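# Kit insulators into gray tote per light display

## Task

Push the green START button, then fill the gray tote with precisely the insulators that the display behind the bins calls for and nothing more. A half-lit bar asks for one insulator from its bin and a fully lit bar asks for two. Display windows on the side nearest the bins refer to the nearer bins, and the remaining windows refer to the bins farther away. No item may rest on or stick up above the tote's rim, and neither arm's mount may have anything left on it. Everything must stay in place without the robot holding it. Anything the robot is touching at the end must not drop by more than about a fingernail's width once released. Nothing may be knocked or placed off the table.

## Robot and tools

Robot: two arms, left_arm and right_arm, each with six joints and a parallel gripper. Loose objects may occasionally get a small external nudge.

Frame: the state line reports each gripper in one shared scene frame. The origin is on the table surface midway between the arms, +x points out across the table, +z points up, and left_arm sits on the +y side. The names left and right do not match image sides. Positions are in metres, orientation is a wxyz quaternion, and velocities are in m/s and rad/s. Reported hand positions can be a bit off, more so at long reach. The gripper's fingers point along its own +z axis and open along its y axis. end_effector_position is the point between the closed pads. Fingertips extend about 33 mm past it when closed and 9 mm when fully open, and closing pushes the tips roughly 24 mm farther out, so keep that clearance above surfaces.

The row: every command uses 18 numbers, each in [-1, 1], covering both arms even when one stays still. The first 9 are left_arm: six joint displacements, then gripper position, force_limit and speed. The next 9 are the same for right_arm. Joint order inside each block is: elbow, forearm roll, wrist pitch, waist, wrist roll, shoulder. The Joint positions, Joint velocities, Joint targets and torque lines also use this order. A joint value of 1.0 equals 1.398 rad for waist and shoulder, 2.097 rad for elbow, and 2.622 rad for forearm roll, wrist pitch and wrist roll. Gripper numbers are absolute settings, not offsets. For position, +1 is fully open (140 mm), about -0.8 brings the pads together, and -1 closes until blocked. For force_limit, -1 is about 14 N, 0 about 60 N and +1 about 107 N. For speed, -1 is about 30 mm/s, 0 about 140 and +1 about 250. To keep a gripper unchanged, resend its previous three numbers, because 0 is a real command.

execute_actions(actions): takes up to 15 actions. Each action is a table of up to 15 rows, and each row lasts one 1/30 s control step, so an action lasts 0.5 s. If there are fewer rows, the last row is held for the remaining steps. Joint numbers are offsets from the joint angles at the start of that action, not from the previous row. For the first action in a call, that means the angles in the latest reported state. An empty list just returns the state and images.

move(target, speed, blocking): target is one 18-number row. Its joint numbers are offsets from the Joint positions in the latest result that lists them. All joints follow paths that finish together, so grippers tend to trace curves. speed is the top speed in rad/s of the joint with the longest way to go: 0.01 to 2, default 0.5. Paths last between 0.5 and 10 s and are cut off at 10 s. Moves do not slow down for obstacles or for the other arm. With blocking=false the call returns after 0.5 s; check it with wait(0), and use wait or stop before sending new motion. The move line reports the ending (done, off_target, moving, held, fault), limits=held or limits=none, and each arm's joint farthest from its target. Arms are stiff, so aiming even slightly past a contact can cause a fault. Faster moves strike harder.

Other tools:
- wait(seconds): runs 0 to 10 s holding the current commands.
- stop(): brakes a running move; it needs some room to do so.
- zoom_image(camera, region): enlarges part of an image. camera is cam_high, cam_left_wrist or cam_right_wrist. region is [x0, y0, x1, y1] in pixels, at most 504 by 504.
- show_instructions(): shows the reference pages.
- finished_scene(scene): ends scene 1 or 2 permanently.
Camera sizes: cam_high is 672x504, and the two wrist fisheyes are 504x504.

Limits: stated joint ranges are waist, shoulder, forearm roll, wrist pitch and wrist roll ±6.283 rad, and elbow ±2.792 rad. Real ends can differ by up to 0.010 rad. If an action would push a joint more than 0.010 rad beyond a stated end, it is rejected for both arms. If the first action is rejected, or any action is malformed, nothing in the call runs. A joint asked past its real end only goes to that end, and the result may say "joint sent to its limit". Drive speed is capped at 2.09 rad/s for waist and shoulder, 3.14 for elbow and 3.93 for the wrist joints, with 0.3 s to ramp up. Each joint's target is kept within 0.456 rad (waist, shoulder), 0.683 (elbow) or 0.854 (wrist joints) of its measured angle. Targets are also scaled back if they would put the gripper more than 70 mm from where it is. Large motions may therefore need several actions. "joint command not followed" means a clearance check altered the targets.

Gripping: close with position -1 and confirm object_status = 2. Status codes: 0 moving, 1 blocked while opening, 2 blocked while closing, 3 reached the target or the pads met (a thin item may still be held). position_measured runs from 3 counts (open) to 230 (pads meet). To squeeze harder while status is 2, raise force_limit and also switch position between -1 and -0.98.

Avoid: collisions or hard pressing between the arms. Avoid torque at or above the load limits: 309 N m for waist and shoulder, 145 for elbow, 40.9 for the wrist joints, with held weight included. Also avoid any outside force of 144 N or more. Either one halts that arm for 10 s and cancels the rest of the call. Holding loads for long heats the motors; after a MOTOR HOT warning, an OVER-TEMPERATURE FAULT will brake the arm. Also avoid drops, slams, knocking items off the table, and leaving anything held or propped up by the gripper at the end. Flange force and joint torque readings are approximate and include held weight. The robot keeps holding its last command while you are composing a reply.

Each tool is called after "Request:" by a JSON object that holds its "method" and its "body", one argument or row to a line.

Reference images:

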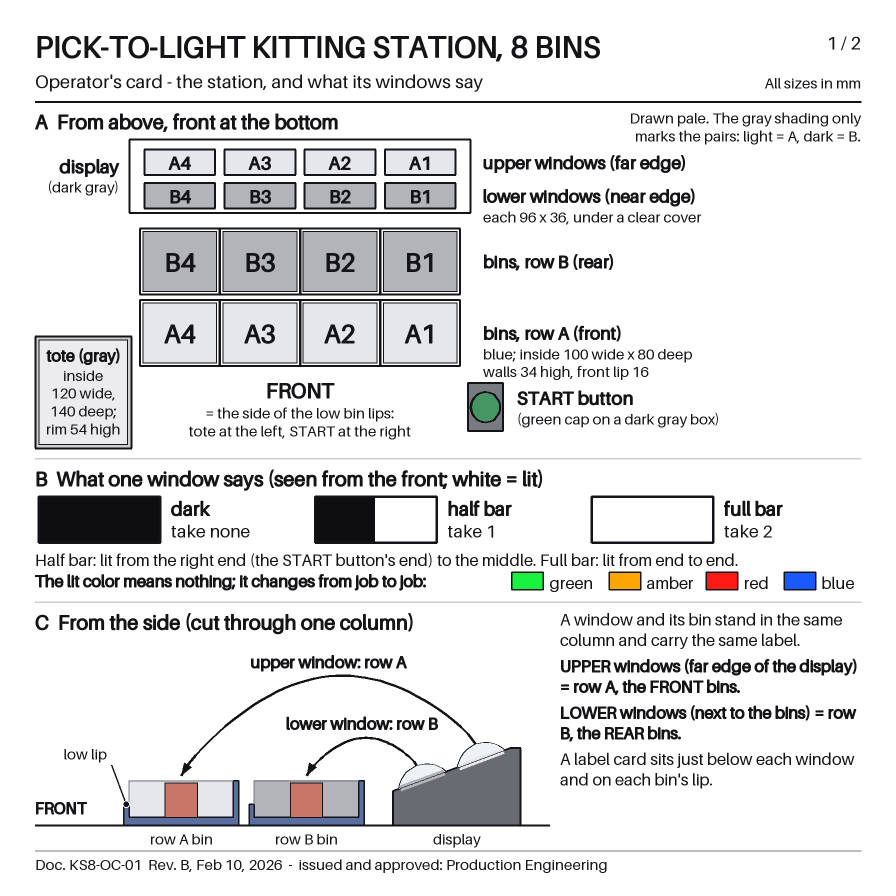

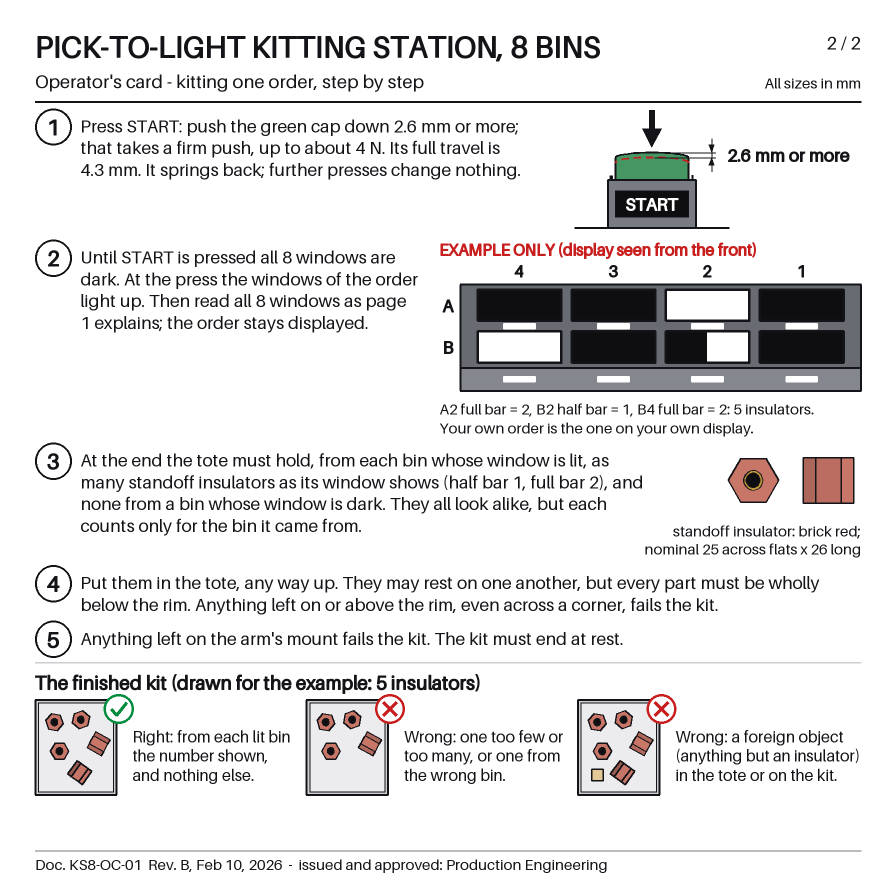

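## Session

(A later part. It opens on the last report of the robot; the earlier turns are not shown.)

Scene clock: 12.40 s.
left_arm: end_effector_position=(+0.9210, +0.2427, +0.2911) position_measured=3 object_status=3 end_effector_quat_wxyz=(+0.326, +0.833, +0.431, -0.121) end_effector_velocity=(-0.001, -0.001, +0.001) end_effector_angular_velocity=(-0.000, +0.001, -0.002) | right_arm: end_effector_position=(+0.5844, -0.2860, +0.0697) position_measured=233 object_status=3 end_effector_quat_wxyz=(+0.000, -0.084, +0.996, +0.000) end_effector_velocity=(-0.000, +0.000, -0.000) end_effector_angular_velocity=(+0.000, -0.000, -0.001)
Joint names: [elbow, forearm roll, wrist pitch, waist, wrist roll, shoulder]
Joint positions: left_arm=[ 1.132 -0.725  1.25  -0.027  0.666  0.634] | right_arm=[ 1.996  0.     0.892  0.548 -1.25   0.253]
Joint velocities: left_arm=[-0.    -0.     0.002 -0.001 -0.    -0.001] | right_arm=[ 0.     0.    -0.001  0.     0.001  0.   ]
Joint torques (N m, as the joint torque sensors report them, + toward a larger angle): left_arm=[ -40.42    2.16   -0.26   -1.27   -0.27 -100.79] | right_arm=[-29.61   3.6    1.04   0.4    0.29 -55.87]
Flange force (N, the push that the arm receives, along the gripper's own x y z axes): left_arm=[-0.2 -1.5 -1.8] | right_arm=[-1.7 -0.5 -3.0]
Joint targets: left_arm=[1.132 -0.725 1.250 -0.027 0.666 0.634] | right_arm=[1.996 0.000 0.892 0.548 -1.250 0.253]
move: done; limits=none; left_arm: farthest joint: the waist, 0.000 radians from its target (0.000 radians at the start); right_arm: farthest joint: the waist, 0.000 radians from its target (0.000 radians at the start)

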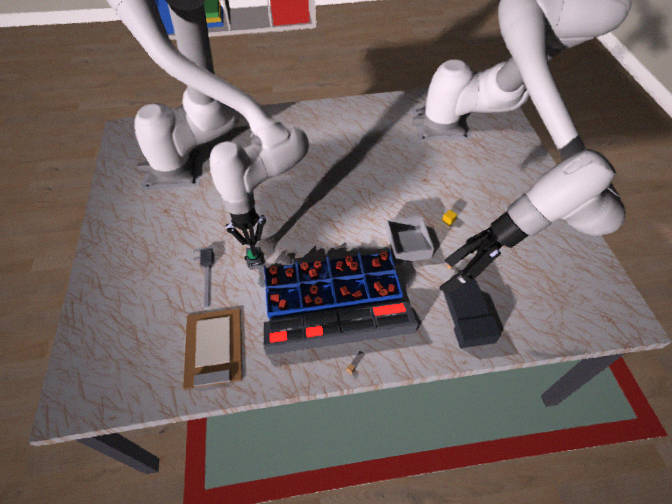

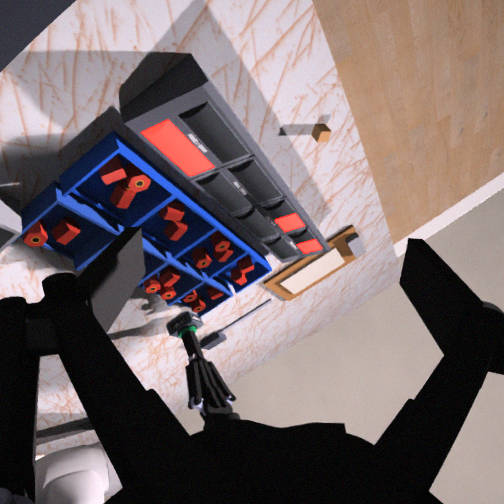

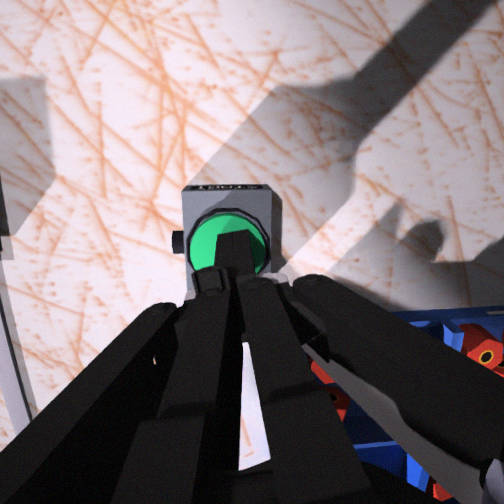

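Request:
{"method": "move", "body": {
  "target": [0,0,0,0,0,0,1,0,0,-0.129,0,0.0656,0.080,0.0397,0.0715,-0.25,0,1],
  "speed": 0.6
}}

Scene clock: 13.67 s.
left_arm: end_effector_position=(+0.9210, +0.2427, +0.2911) position_measured=3 object_status=3 end_effector_quat_wxyz=(+0.326, +0.833, +0.431, -0.121) end_effector_velocity=(+0.001, +0.001, -0.000) end_effector_angular_velocity=(-0.000, -0.000, +0.001) | right_arm: end_effector_position=(+0.6390, -0.1682, +0.1302) position_measured=160 object_status=3 end_effector_quat_wxyz=(-0.001, -0.088, +0.996, -0.000) end_effector_velocity=(+0.001, +0.000, +0.000) end_effector_angular_velocity=(+0.000, -0.001, -0.001)
Joint names: [elbow, forearm roll, wrist pitch, waist, wrist roll, shoulder]
Joint positions: left_arm=[ 1.132 -0.725  1.25  -0.027  0.666  0.634] | right_arm=[ 1.726  0.     1.064  0.66  -1.146  0.353]
Joint velocities: left_arm=[-0.001 -0.     0.     0.001  0.     0.001] | right_arm=[-0.001  0.     0.    -0.     0.001  0.   ]
Joint torques (N m, as the joint torque sensors report them, + toward a larger angle): left_arm=[ -40.61    2.19   -0.13   -0.42   -0.3  -100.61] | right_arm=[-35.93   3.45   0.41   0.28  -0.1  -73.69]
Flange force (N, the push that the arm receives, along the gripper's own x y z axes): left_arm=[-0.7 -2.3 -1.0] | right_arm=[-2.7 1.0 1.5]
Joint targets: left_arm=[1.132 -0.725 1.250 -0.027 0.666 0.634] | right_arm=[1.726 0.000 1.064 0.660 -1.146 0.353]
move: done; limits=none; left_arm: farthest joint: the waist, 0.000 radians from its target (0.000 radians at the start); right_arm: farthest joint: the waist, 0.000 radians from its target (0.112 radians at the start)

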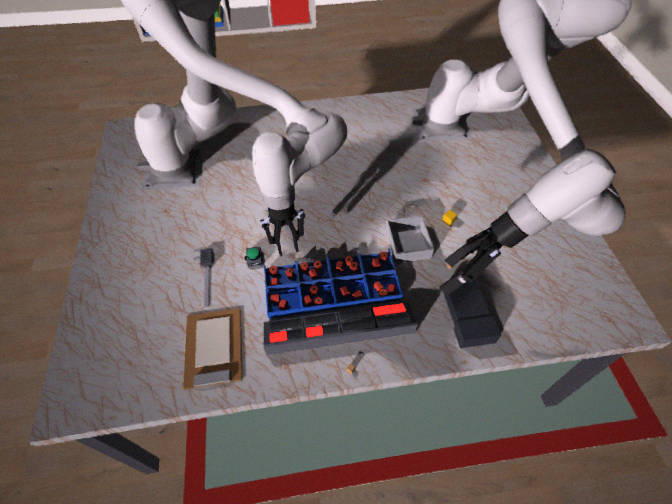

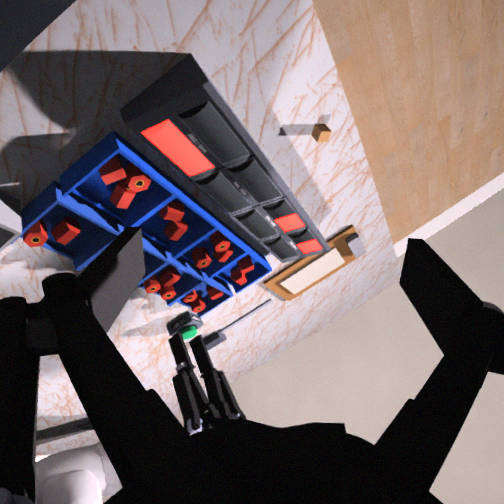

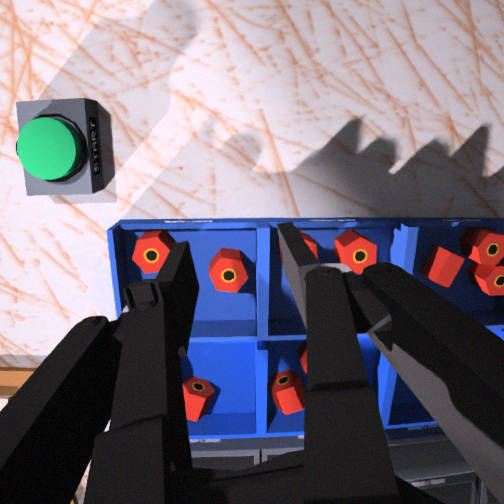

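Request:
{"method": "move", "body": {
  "target": [0,0,0,0,0,0,1,0,0,-0.0022,0,-0.021,-0.0124,-0.0066,0.0418,-0.5,0,1]
}}

Scene clock: 14.90 s.
left_arm: end_effector_position=(+0.9210, +0.2427, +0.2911) position_measured=3 object_status=3 end_effector_quat_wxyz=(+0.326, +0.833, +0.431, -0.121) end_effector_velocity=(+0.000, -0.000, -0.000) end_effector_angular_velocity=(+0.000, +0.000, -0.000) | right_arm: end_effector_position=(+0.6619, -0.1677, +0.0908) position_measured=192 object_status=3 end_effector_quat_wxyz=(+0.000, -0.088, +0.996, +0.000) end_effector_velocity=(+0.000, +0.000, -0.000) end_effector_angular_velocity=(+0.000, +0.001, -0.001)
Joint names: [elbow, forearm roll, wrist pitch, waist, wrist roll, shoulder]
Joint positions: left_arm=[ 1.132 -0.725  1.25  -0.027  0.666  0.634] | right_arm=[ 1.721  0.     1.009  0.642 -1.163  0.411]
Joint velocities: left_arm=[-0.  0. -0. -0. -0.  0.] | right_arm=[-0.     0.001 -0.    -0.    -0.     0.001]
Joint torques (N m, as the joint torque sensors report them, + toward a larger angle): left_arm=[ -40.73    2.12   -0.08   -0.95   -0.06 -100.25] | right_arm=[-36.13   3.74  -0.03  -1.3    0.03 -77.5 ]
Flange force (N, the push that the arm receives, along the gripper's own x y z axes): left_arm=[-1.0 -3.0 -1.4] | right_arm=[1.2 1.3 1.3]
Joint targets: left_arm=[1.132 -0.725 1.250 -0.027 0.666 0.634] | right_arm=[1.721 0.000 1.009 0.642 -1.163 0.411]
move: done; limits=none; left_arm: farthest joint: the waist, 0.000 radians from its target (0.000 radians at the start); right_arm: farthest joint: the waist, 0.000 radians from its target (0.017 radians at the start)

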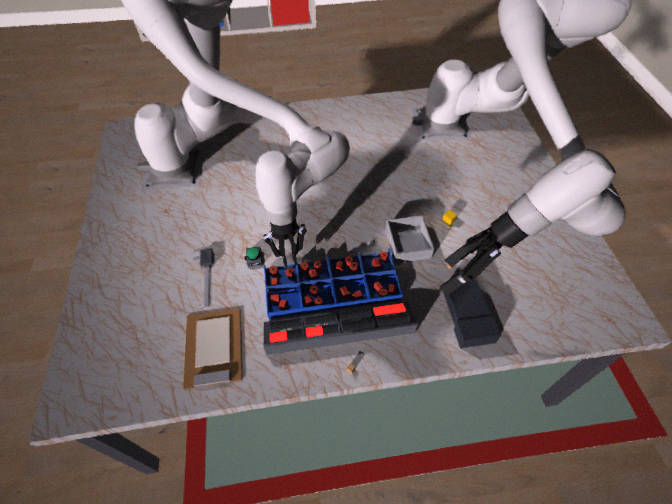

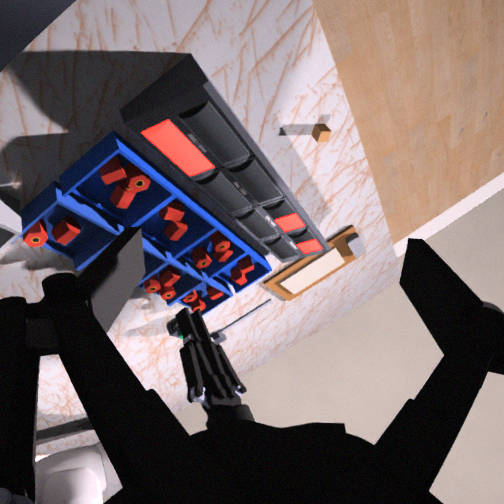

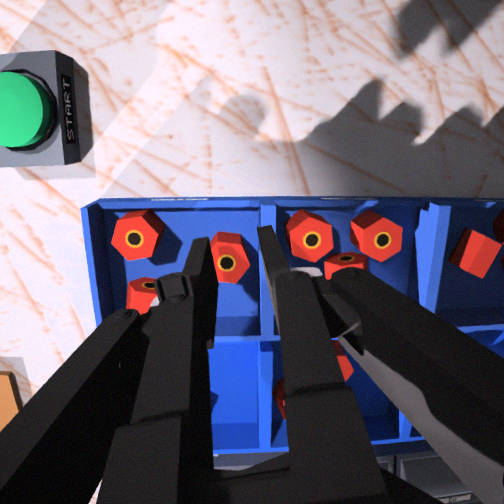

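Request:
{"method": "move", "body": {
  "target": [0,0,0,0,0,0,1,0,0,0.0047,0,-0.0145,-0.0087,-0.0046,0.0203,-0.42,0,1],
  "speed": 0.2
}}

Scene clock: 15.93 s.
left_arm: end_effector_position=(+0.9210, +0.2427, +0.2911) position_measured=3 object_status=3 end_effector_quat_wxyz=(+0.326, +0.833, +0.431, -0.121) end_effector_velocity=(-0.000, -0.001, +0.000) end_effector_angular_velocity=(+0.000, +0.000, -0.000) | right_arm: end_effector_position=(+0.6707, -0.1723, +0.0663) position_measured=182 object_status=3 end_effector_quat_wxyz=(+0.000, -0.088, +0.996, +0.000) end_effector_velocity=(+0.000, +0.000, -0.001) end_effector_angular_velocity=(+0.000, +0.001, -0.000)
Joint names: [elbow, forearm roll, wrist pitch, waist, wrist roll, shoulder]
Joint positions: left_arm=[ 1.132 -0.725  1.25  -0.027  0.666  0.634] | right_arm=[ 1.731  0.001  0.971  0.63  -1.175  0.439]
Joint velocities: left_arm=[ 0.     0.    -0.    -0.001 -0.    -0.   ] | right_arm=[ 0.     0.001 -0.002 -0.    -0.     0.001]
Joint torques (N m, as the joint torque sensors report them, + toward a larger angle): left_arm=[ -40.61    2.23   -0.23    1.05   -0.25 -100.56] | right_arm=[-12.95  -1.47 -11.14 -11.48   0.6  -15.56]
Flange force (N, the push that the arm receives, along the gripper's own x y z axes): left_arm=[-2.4 -1.7 -0.1] | right_arm=[33.5 0.7 -91.6]
Joint targets: left_arm=[1.132 -0.725 1.250 -0.027 0.666 0.634] | right_arm=[1.731 0.000 0.971 0.630 -1.175 0.439]
move: done; limits=none; left_arm: farthest joint: the waist, 0.000 radians from its target (0.000 radians at the start); right_arm: farthest joint: the shoulder, 0.001 radians from its target (0.028 radians at the start)

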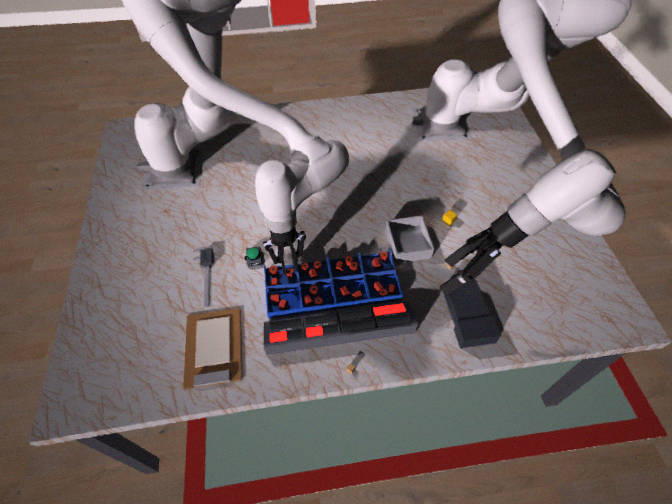

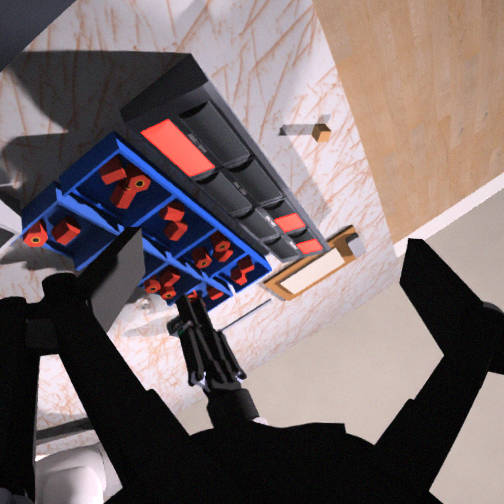

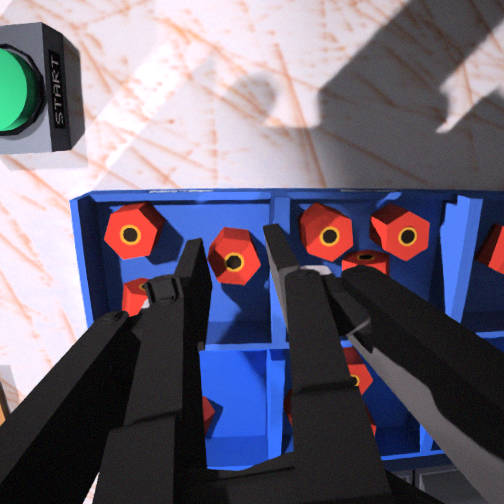

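Request:
{"method": "move", "body": {
  "target": [0,0,0,0,0,0,1,0,0,-0.0069,0,0.0125,0,0,-0.0132,-0.42,0,1],
  "speed": 0.2
}}

Request:
{"method": "move", "body": {
  "target": [0,0,0,0,0,0,1,0,0,0,0,0,0,0.599,0,-0.42,0,1],
  "speed": 2
}}

Scene clock: 17.33 s.
left_arm: end_effector_position=(+0.9210, +0.2427, +0.2911) position_measured=3 object_status=3 end_effector_quat_wxyz=(+0.326, +0.833, +0.431, -0.121) end_effector_velocity=(+0.000, +0.001, +0.000) end_effector_angular_velocity=(+0.000, -0.000, +0.001) | right_arm: end_effector_position=(+0.6705, -0.1725, +0.0863) position_measured=182 object_status=3 end_effector_quat_wxyz=(+0.000, -0.088, +0.996, +0.000) end_effector_velocity=(-0.000, +0.001, +0.001) end_effector_angular_velocity=(+0.001, -0.000, +0.003)
Joint names: [elbow, forearm roll, wrist pitch, waist, wrist roll, shoulder]
Joint positions: left_arm=[ 1.132 -0.725  1.25  -0.027  0.666  0.634] | right_arm=[ 1.716  0.001  1.004  0.63  -1.175  0.42 ]
Joint velocities: left_arm=[-0.    -0.    -0.     0.001  0.    -0.   ] | right_arm=[-0.001  0.001  0.001  0.001 -0.002 -0.001]
Joint torques (N m, as the joint torque sensors report them, + toward a larger angle): left_arm=[ -40.73    2.14   -0.17    0.73   -0.27 -102.45] | right_arm=[-37.23   3.6    0.13   1.27   0.21 -79.06]
Flange force (N, the push that the arm receives, along the gripper's own x y z axes): left_arm=[0.5 0.0 0.4] | right_arm=[1.1 -2.8 3.2]
Joint targets: left_arm=[1.132 -0.725 1.250 -0.027 0.666 0.634] | right_arm=[1.716 0.001 1.004 0.630 -1.175 0.420]
move: done; limits=none; left_arm: farthest joint: the waist, 0.000 radians from its target (0.000 radians at the start); right_arm: farthest joint: the waist, 0.000 radians from its target (0.000 radians at the start)

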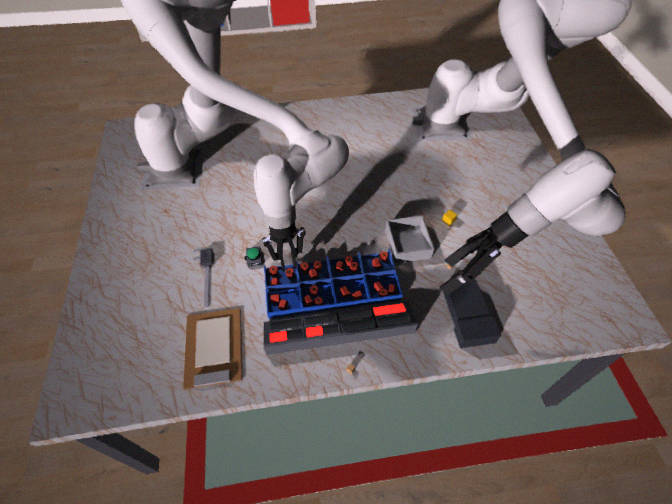

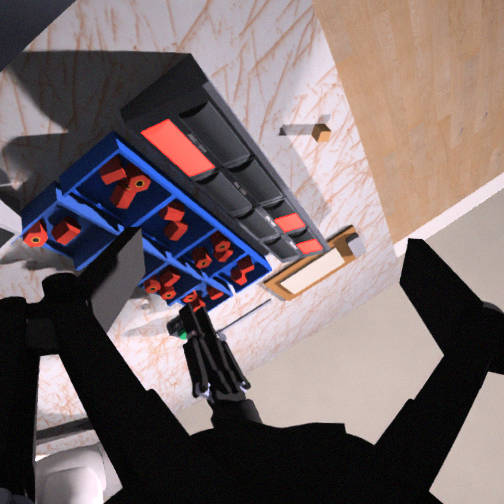

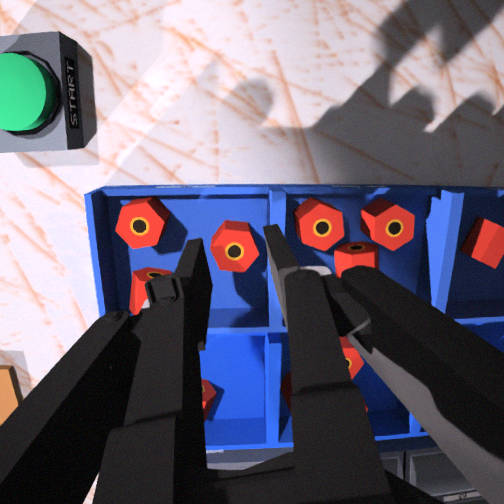

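Scene clock: 18.90 s.
left_arm: end_effector_position=(+0.9210, +0.2427, +0.2911) position_measured=3 object_status=3 end_effector_quat_wxyz=(+0.326, +0.833, +0.431, -0.121) end_effector_velocity=(+0.001, -0.000, +0.001) end_effector_angular_velocity=(-0.000, -0.002, -0.001) | right_arm: end_effector_position=(+0.6705, -0.1725, +0.0863) position_measured=182 object_status=3 end_effector_quat_wxyz=(-0.000, +0.642, +0.767, +0.000) end_effector_velocity=(-0.000, -0.000, -0.000) end_effector_angular_velocity=(-0.001, -0.000, -0.000)
Joint names: [elbow, forearm roll, wrist pitch, waist, wrist roll, shoulder]
Joint positions: left_arm=[ 1.132 -0.725  1.25  -0.027  0.666  0.634] | right_arm=[1.716 0.001 1.004 0.63  0.395 0.42 ]
Joint velocities: left_arm=[-0.002  0.     0.001  0.     0.    -0.   ] | right_arm=[ 0.    -0.001  0.001  0.     0.001 -0.   ]
Joint torques (N m, as the joint torque sensors report them, + toward a larger angle): left_arm=[ -40.3     2.01   -0.05   -0.65   -0.22 -102.42] | right_arm=[-35.72   3.77   0.29  -1.02   0.29 -79.06]
Flange force (N, the push that the arm receives, along the gripper's own x y z axes): left_arm=[1.3 1.2 -0.7] | right_arm=[1.4 0.3 2.4]
Joint targets: left_arm=[1.132 -0.725 1.250 -0.027 0.666 0.634] | right_arm=[1.716 0.001 1.004 0.630 0.395 0.420]
move: done; limits=none; left_arm: farthest joint: the waist, 0.000 radians from its target (0.000 radians at the start); right_arm: farthest joint: the waist, 0.000 radians from its target (0.000 radians at the start)

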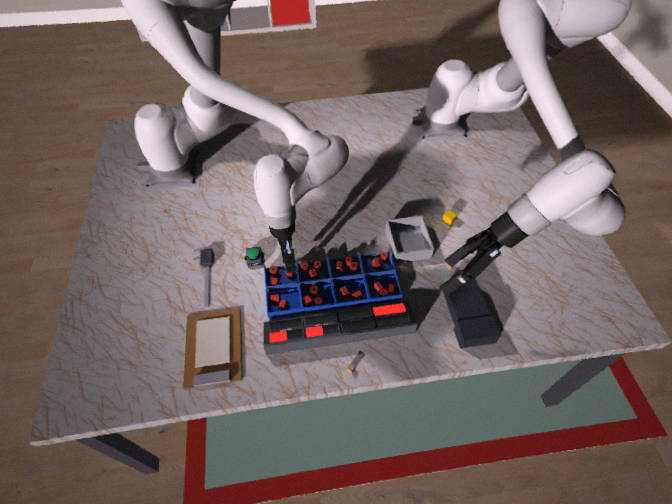

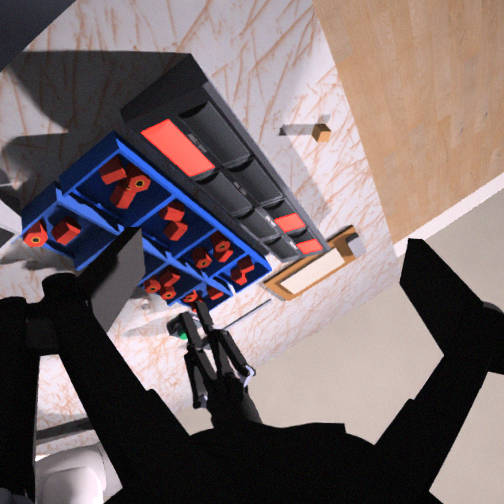

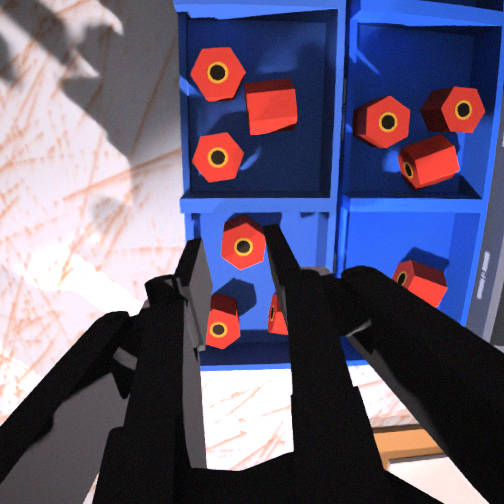

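Request:
{"method": "move", "body": {
  "target": [0,0,0,0,0,0,1,0,0,0.0106,0,-0.0262,-0.002,0,0.034,-0.42,0,1],
  "speed": 0.1
}}

Request:
{"method": "move", "body": {
  "target": [0,0,0,0,0,0,1,0,0,0,0,0,0,0,0,-1,0,0]
}}

Scene clock: 20.33 s.
left_arm: end_effector_position=(+0.9210, +0.2427, +0.2911) position_measured=3 object_status=3 end_effector_quat_wxyz=(+0.326, +0.833, +0.431, -0.121) end_effector_velocity=(-0.001, -0.001, -0.001) end_effector_angular_velocity=(+0.000, +0.001, -0.000) | right_arm: end_effector_position=(+0.6752, -0.1719, +0.0415) position_measured=182 object_status=3 end_effector_quat_wxyz=(-0.000, +0.643, +0.766, -0.000) end_effector_velocity=(+0.000, -0.000, -0.000) end_effector_angular_velocity=(-0.001, -0.000, -0.002)
Joint names: [elbow, forearm roll, wrist pitch, waist, wrist roll, shoulder]
Joint positions: left_arm=[ 1.132 -0.725  1.25  -0.027  0.666  0.634] | right_arm=[1.738 0.001 0.935 0.627 0.395 0.468]
Joint velocities: left_arm=[ 0.002 -0.    -0.001 -0.001 -0.     0.   ] | right_arm=[ 0.    -0.001 -0.    -0.     0.002  0.   ]
Joint torques (N m, as the joint torque sensors report them, + toward a larger angle): left_arm=[ -40.08    2.25   -0.4    -0.06   -0.09 -100.37] | right_arm=[-34.9    3.66   0.01   1.16  -0.1  -81.64]
Flange force (N, the push that the arm receives, along the gripper's own x y z axes): left_arm=[-0.9 -0.4 -1.1] | right_arm=[-1.9 -0.4 2.3]
Joint targets: left_arm=[1.132 -0.725 1.250 -0.027 0.666 0.634] | right_arm=[1.738 0.001 0.935 0.627 0.395 0.468]
move: done; limits=none; left_arm: farthest joint: the waist, 0.000 radians from its target (0.000 radians at the start); right_arm: farthest joint: the waist, 0.000 radians from its target (0.003 radians at the start)

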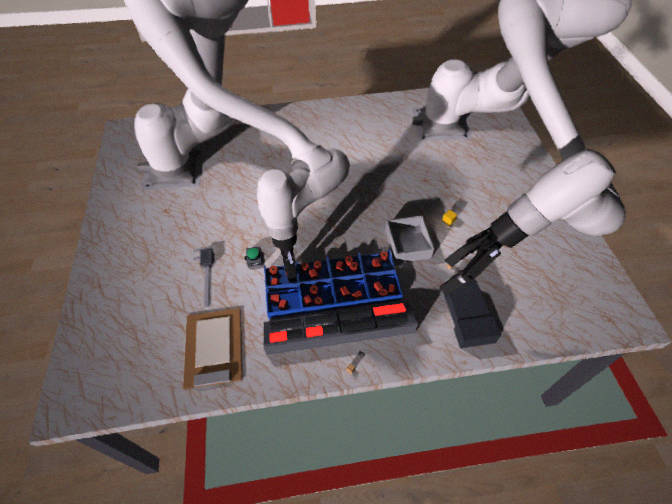

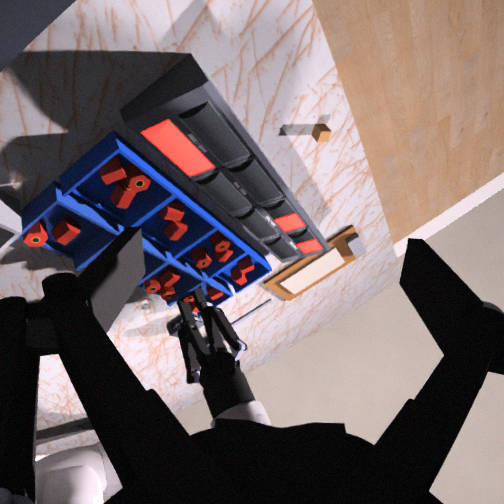

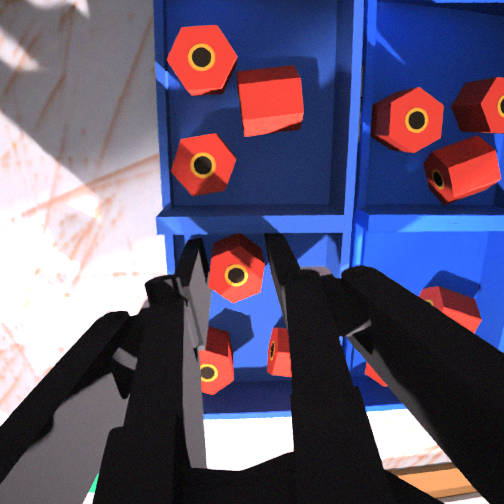

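Scene clock: 20.83 s.
left_arm: end_effector_position=(+0.9210, +0.2427, +0.2911) position_measured=3 object_status=3 end_effector_quat_wxyz=(+0.326, +0.833, +0.431, -0.121) end_effector_velocity=(+0.000, +0.000, -0.000) end_effector_angular_velocity=(+0.000, +0.000, +0.000) | right_arm: end_effector_position=(+0.6753, -0.1719, +0.0415) position_measured=193 object_status=2 end_effector_quat_wxyz=(-0.000, +0.643, +0.766, -0.000) end_effector_velocity=(+0.000, +0.000, +0.000) end_effector_angular_velocity=(+0.000, -0.000, -0.001)
Joint names: [elbow, forearm roll, wrist pitch, waist, wrist roll, shoulder]
Joint positions: left_arm=[ 1.132 -0.725  1.25  -0.027  0.666  0.634] | right_arm=[1.738 0.001 0.935 0.627 0.395 0.468]
Joint velocities: left_arm=[ 0.  0. -0.  0.  0.  0.] | right_arm=[-0.     0.    -0.     0.     0.001  0.   ]
Joint torques (N m, as the joint torque sensors report them, + toward a larger angle): left_arm=[ -39.98    2.13   -0.32   -0.69   -0.27 -100.27] | right_arm=[-28.93   3.52  -0.27   0.77   0.13 -70.82]
Flange force (N, the push that the arm receives, along the gripper's own x y z axes): left_arm=[-0.5 -0.7 -1.8] | right_arm=[-2.1 -1.7 -12.5]
Joint targets: left_arm=[1.132 -0.725 1.250 -0.027 0.666 0.634] | right_arm=[1.738 0.001 0.935 0.627 0.395 0.468]
move: done; limits=none; left_arm: farthest joint: the waist, 0.000 radians from its target (0.000 radians at the start); right_arm: farthest joint: the waist, 0.000 radians from its target (0.000 radians at the start)

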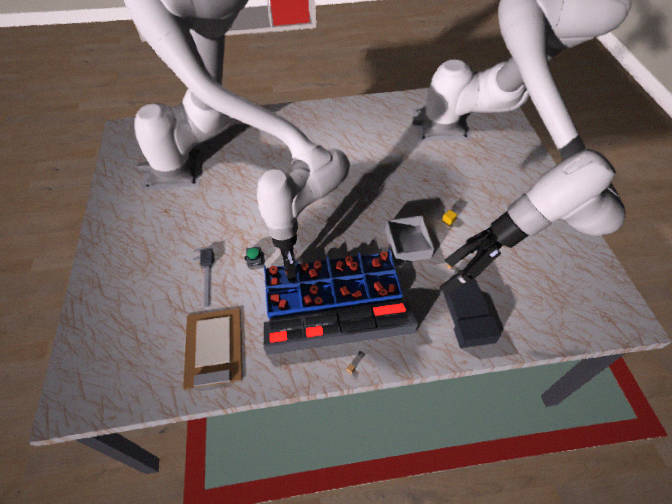

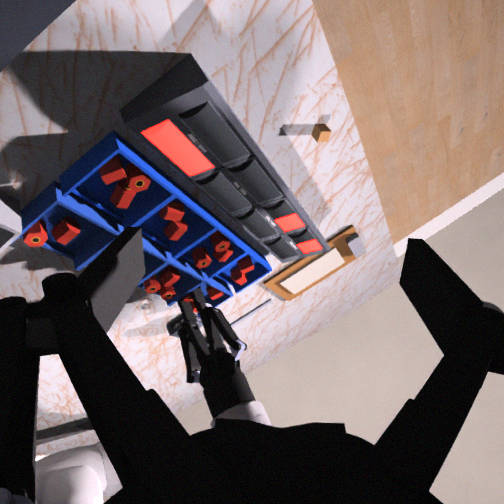

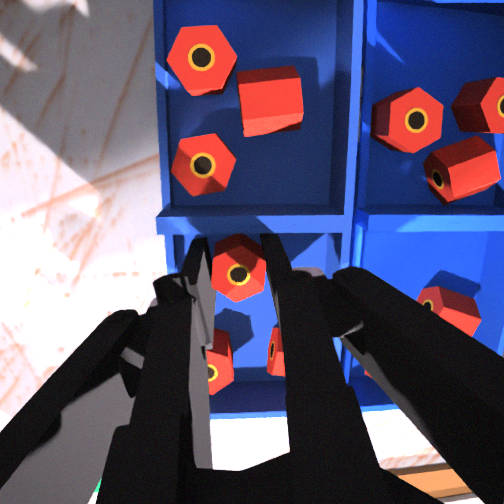

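Request:
{"method": "move", "body": {
  "target": [0,0,0,0.2,0,-0.1,1,0,0,-0.031,0,0.056,0,0,-0.059,-1,0,0],
  "speed": 0.5
}}

Request:
{"method": "move", "body": {
  "target": [0,0,0,0.3,0,-0.1,1,0,0,-0.273,0,0.096,0.331,0.177,0.230,-1,0,0],
  "speed": 0.8
}}

Scene clock: 22.30 s.
left_arm: end_effector_position=(+0.9422, +0.5096, +0.4252) position_measured=3 object_status=3 end_effector_quat_wxyz=(+0.369, +0.771, +0.518, -0.016) end_effector_velocity=(+0.000, +0.002, -0.001) end_effector_angular_velocity=(+0.000, +0.000, +0.002) | right_arm: end_effector_position=(+0.6732, -0.1732, +0.1323) position_measured=193 object_status=2 end_effector_quat_wxyz=(-0.000, +0.643, +0.766, +0.000) end_effector_velocity=(+0.000, -0.000, +0.000) end_effector_angular_velocity=(-0.000, -0.001, -0.000)
Joint names: [elbow, forearm roll, wrist pitch, waist, wrist roll, shoulder]
Joint positions: left_arm=[ 1.132 -0.725  1.25   0.253  0.666  0.495] | right_arm=[1.673 0.001 1.082 0.627 0.395 0.386]
Joint velocities: left_arm=[ 0.001  0.    -0.001  0.002  0.001  0.   ] | right_arm=[-0.    -0.001 -0.    -0.     0.001 -0.   ]
Joint torques (N m, as the joint torque sensors report them, + toward a larger angle): left_arm=[-41.71   2.41  -0.63  -0.61  -0.23 -90.65] | right_arm=[-37.55   3.91   0.07  -0.62  -0.28 -78.26]
Flange force (N, the push that the arm receives, along the gripper's own x y z axes): left_arm=[1.1 -0.3 -0.8] | right_arm=[2.0 1.4 2.8]
Joint targets: left_arm=[1.132 -0.725 1.250 0.253 0.666 0.495] | right_arm=[1.673 0.001 1.082 0.627 0.395 0.385]
move: done; limits=none; left_arm: farthest joint: the waist, 0.000 radians from its target (0.280 radians at the start); right_arm: farthest joint: the waist, 0.000 radians from its target (0.000 radians at the start)

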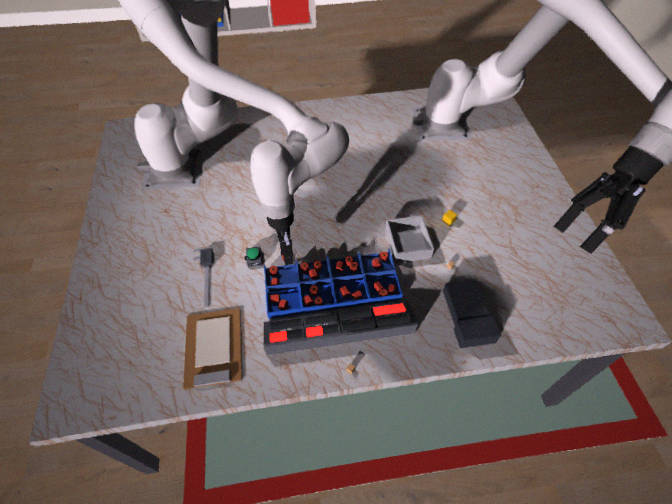

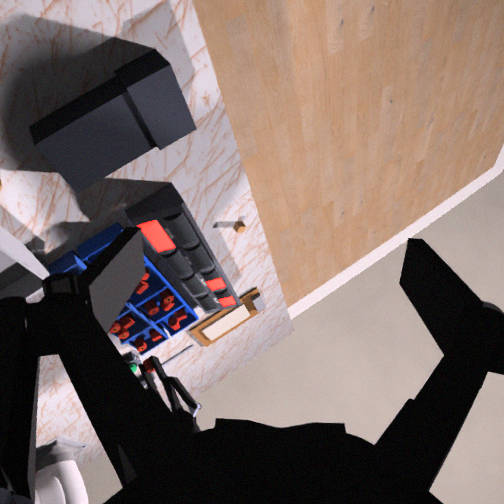

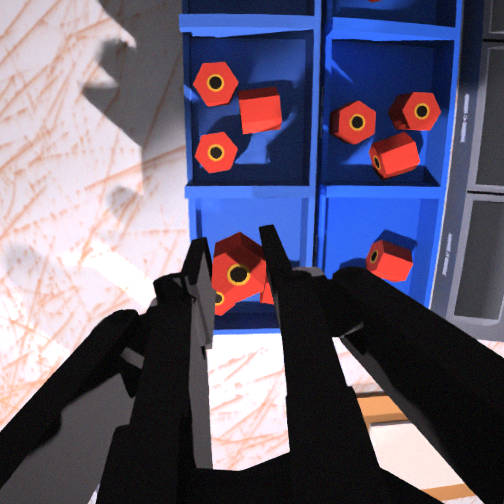

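Scene clock: 23.63 s.
left_arm: end_effector_position=(+0.8374, +0.8791, +0.5540) position_measured=3 object_status=3 end_effector_quat_wxyz=(+0.379, +0.655, +0.642, +0.124) end_effector_velocity=(-0.000, -0.000, -0.000) end_effector_angular_velocity=(-0.001, +0.001, -0.001) | right_arm: end_effector_position=(+0.5350, +0.2354, +0.1601) position_measured=193 object_status=2 end_effector_quat_wxyz=(-0.000, +0.643, +0.766, -0.000) end_effector_velocity=(-0.002, +0.001, -0.000) end_effector_angular_velocity=(+0.000, +0.000, +0.000)
Joint names: [elbow, forearm roll, wrist pitch, waist, wrist roll, shoulder]
Joint positions: left_arm=[ 1.132 -0.725  1.25   0.672  0.666  0.355] | right_arm=[1.101 0.001 1.334 1.09  0.859 0.707]
Joint velocities: left_arm=[ 0.    -0.     0.001 -0.     0.     0.   ] | right_arm=[-0.001  0.001  0.     0.002  0.001  0.001]
Joint torques (N m, as the joint torque sensors report them, + toward a larger angle): left_arm=[-41.94   2.36  -0.83   0.86  -0.06 -78.7 ] | right_arm=[ -42.97    3.97   -0.08   -0.9     0.01 -107.08]
Flange force (N, the push that the arm receives, along the gripper's own x y z axes): left_arm=[0.3 2.3 0.5] | right_arm=[-6.1 -6.2 2.3]
Joint targets: left_arm=[1.132 -0.725 1.250 0.672 0.666 0.355] | right_arm=[1.101 0.001 1.334 1.090 0.859 0.707]
move: done; limits=none; left_arm: farthest joint: the waist, 0.001 radians from its target (0.420 radians at the start); right_arm: farthest joint: the shoulder, 0.001 radians from its target (0.322 radians at the start)

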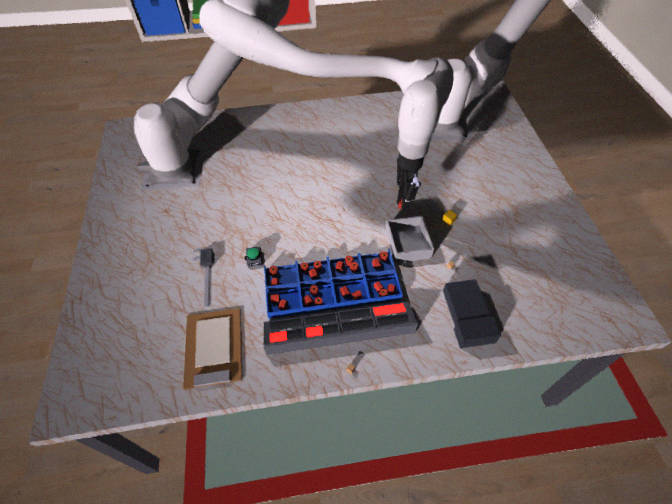

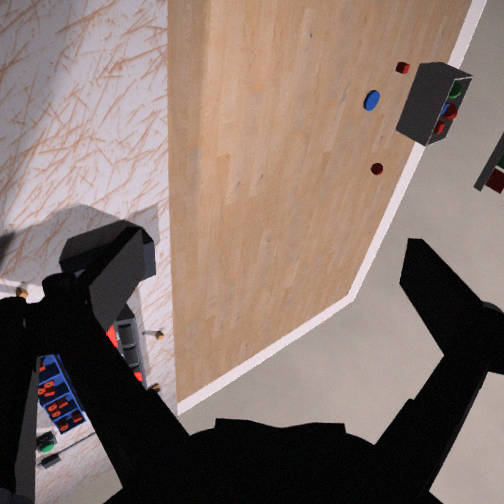

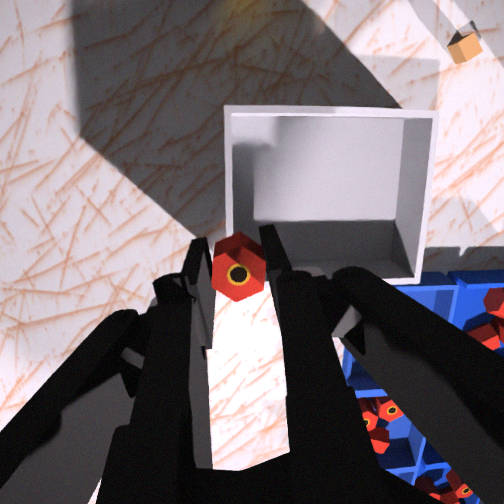

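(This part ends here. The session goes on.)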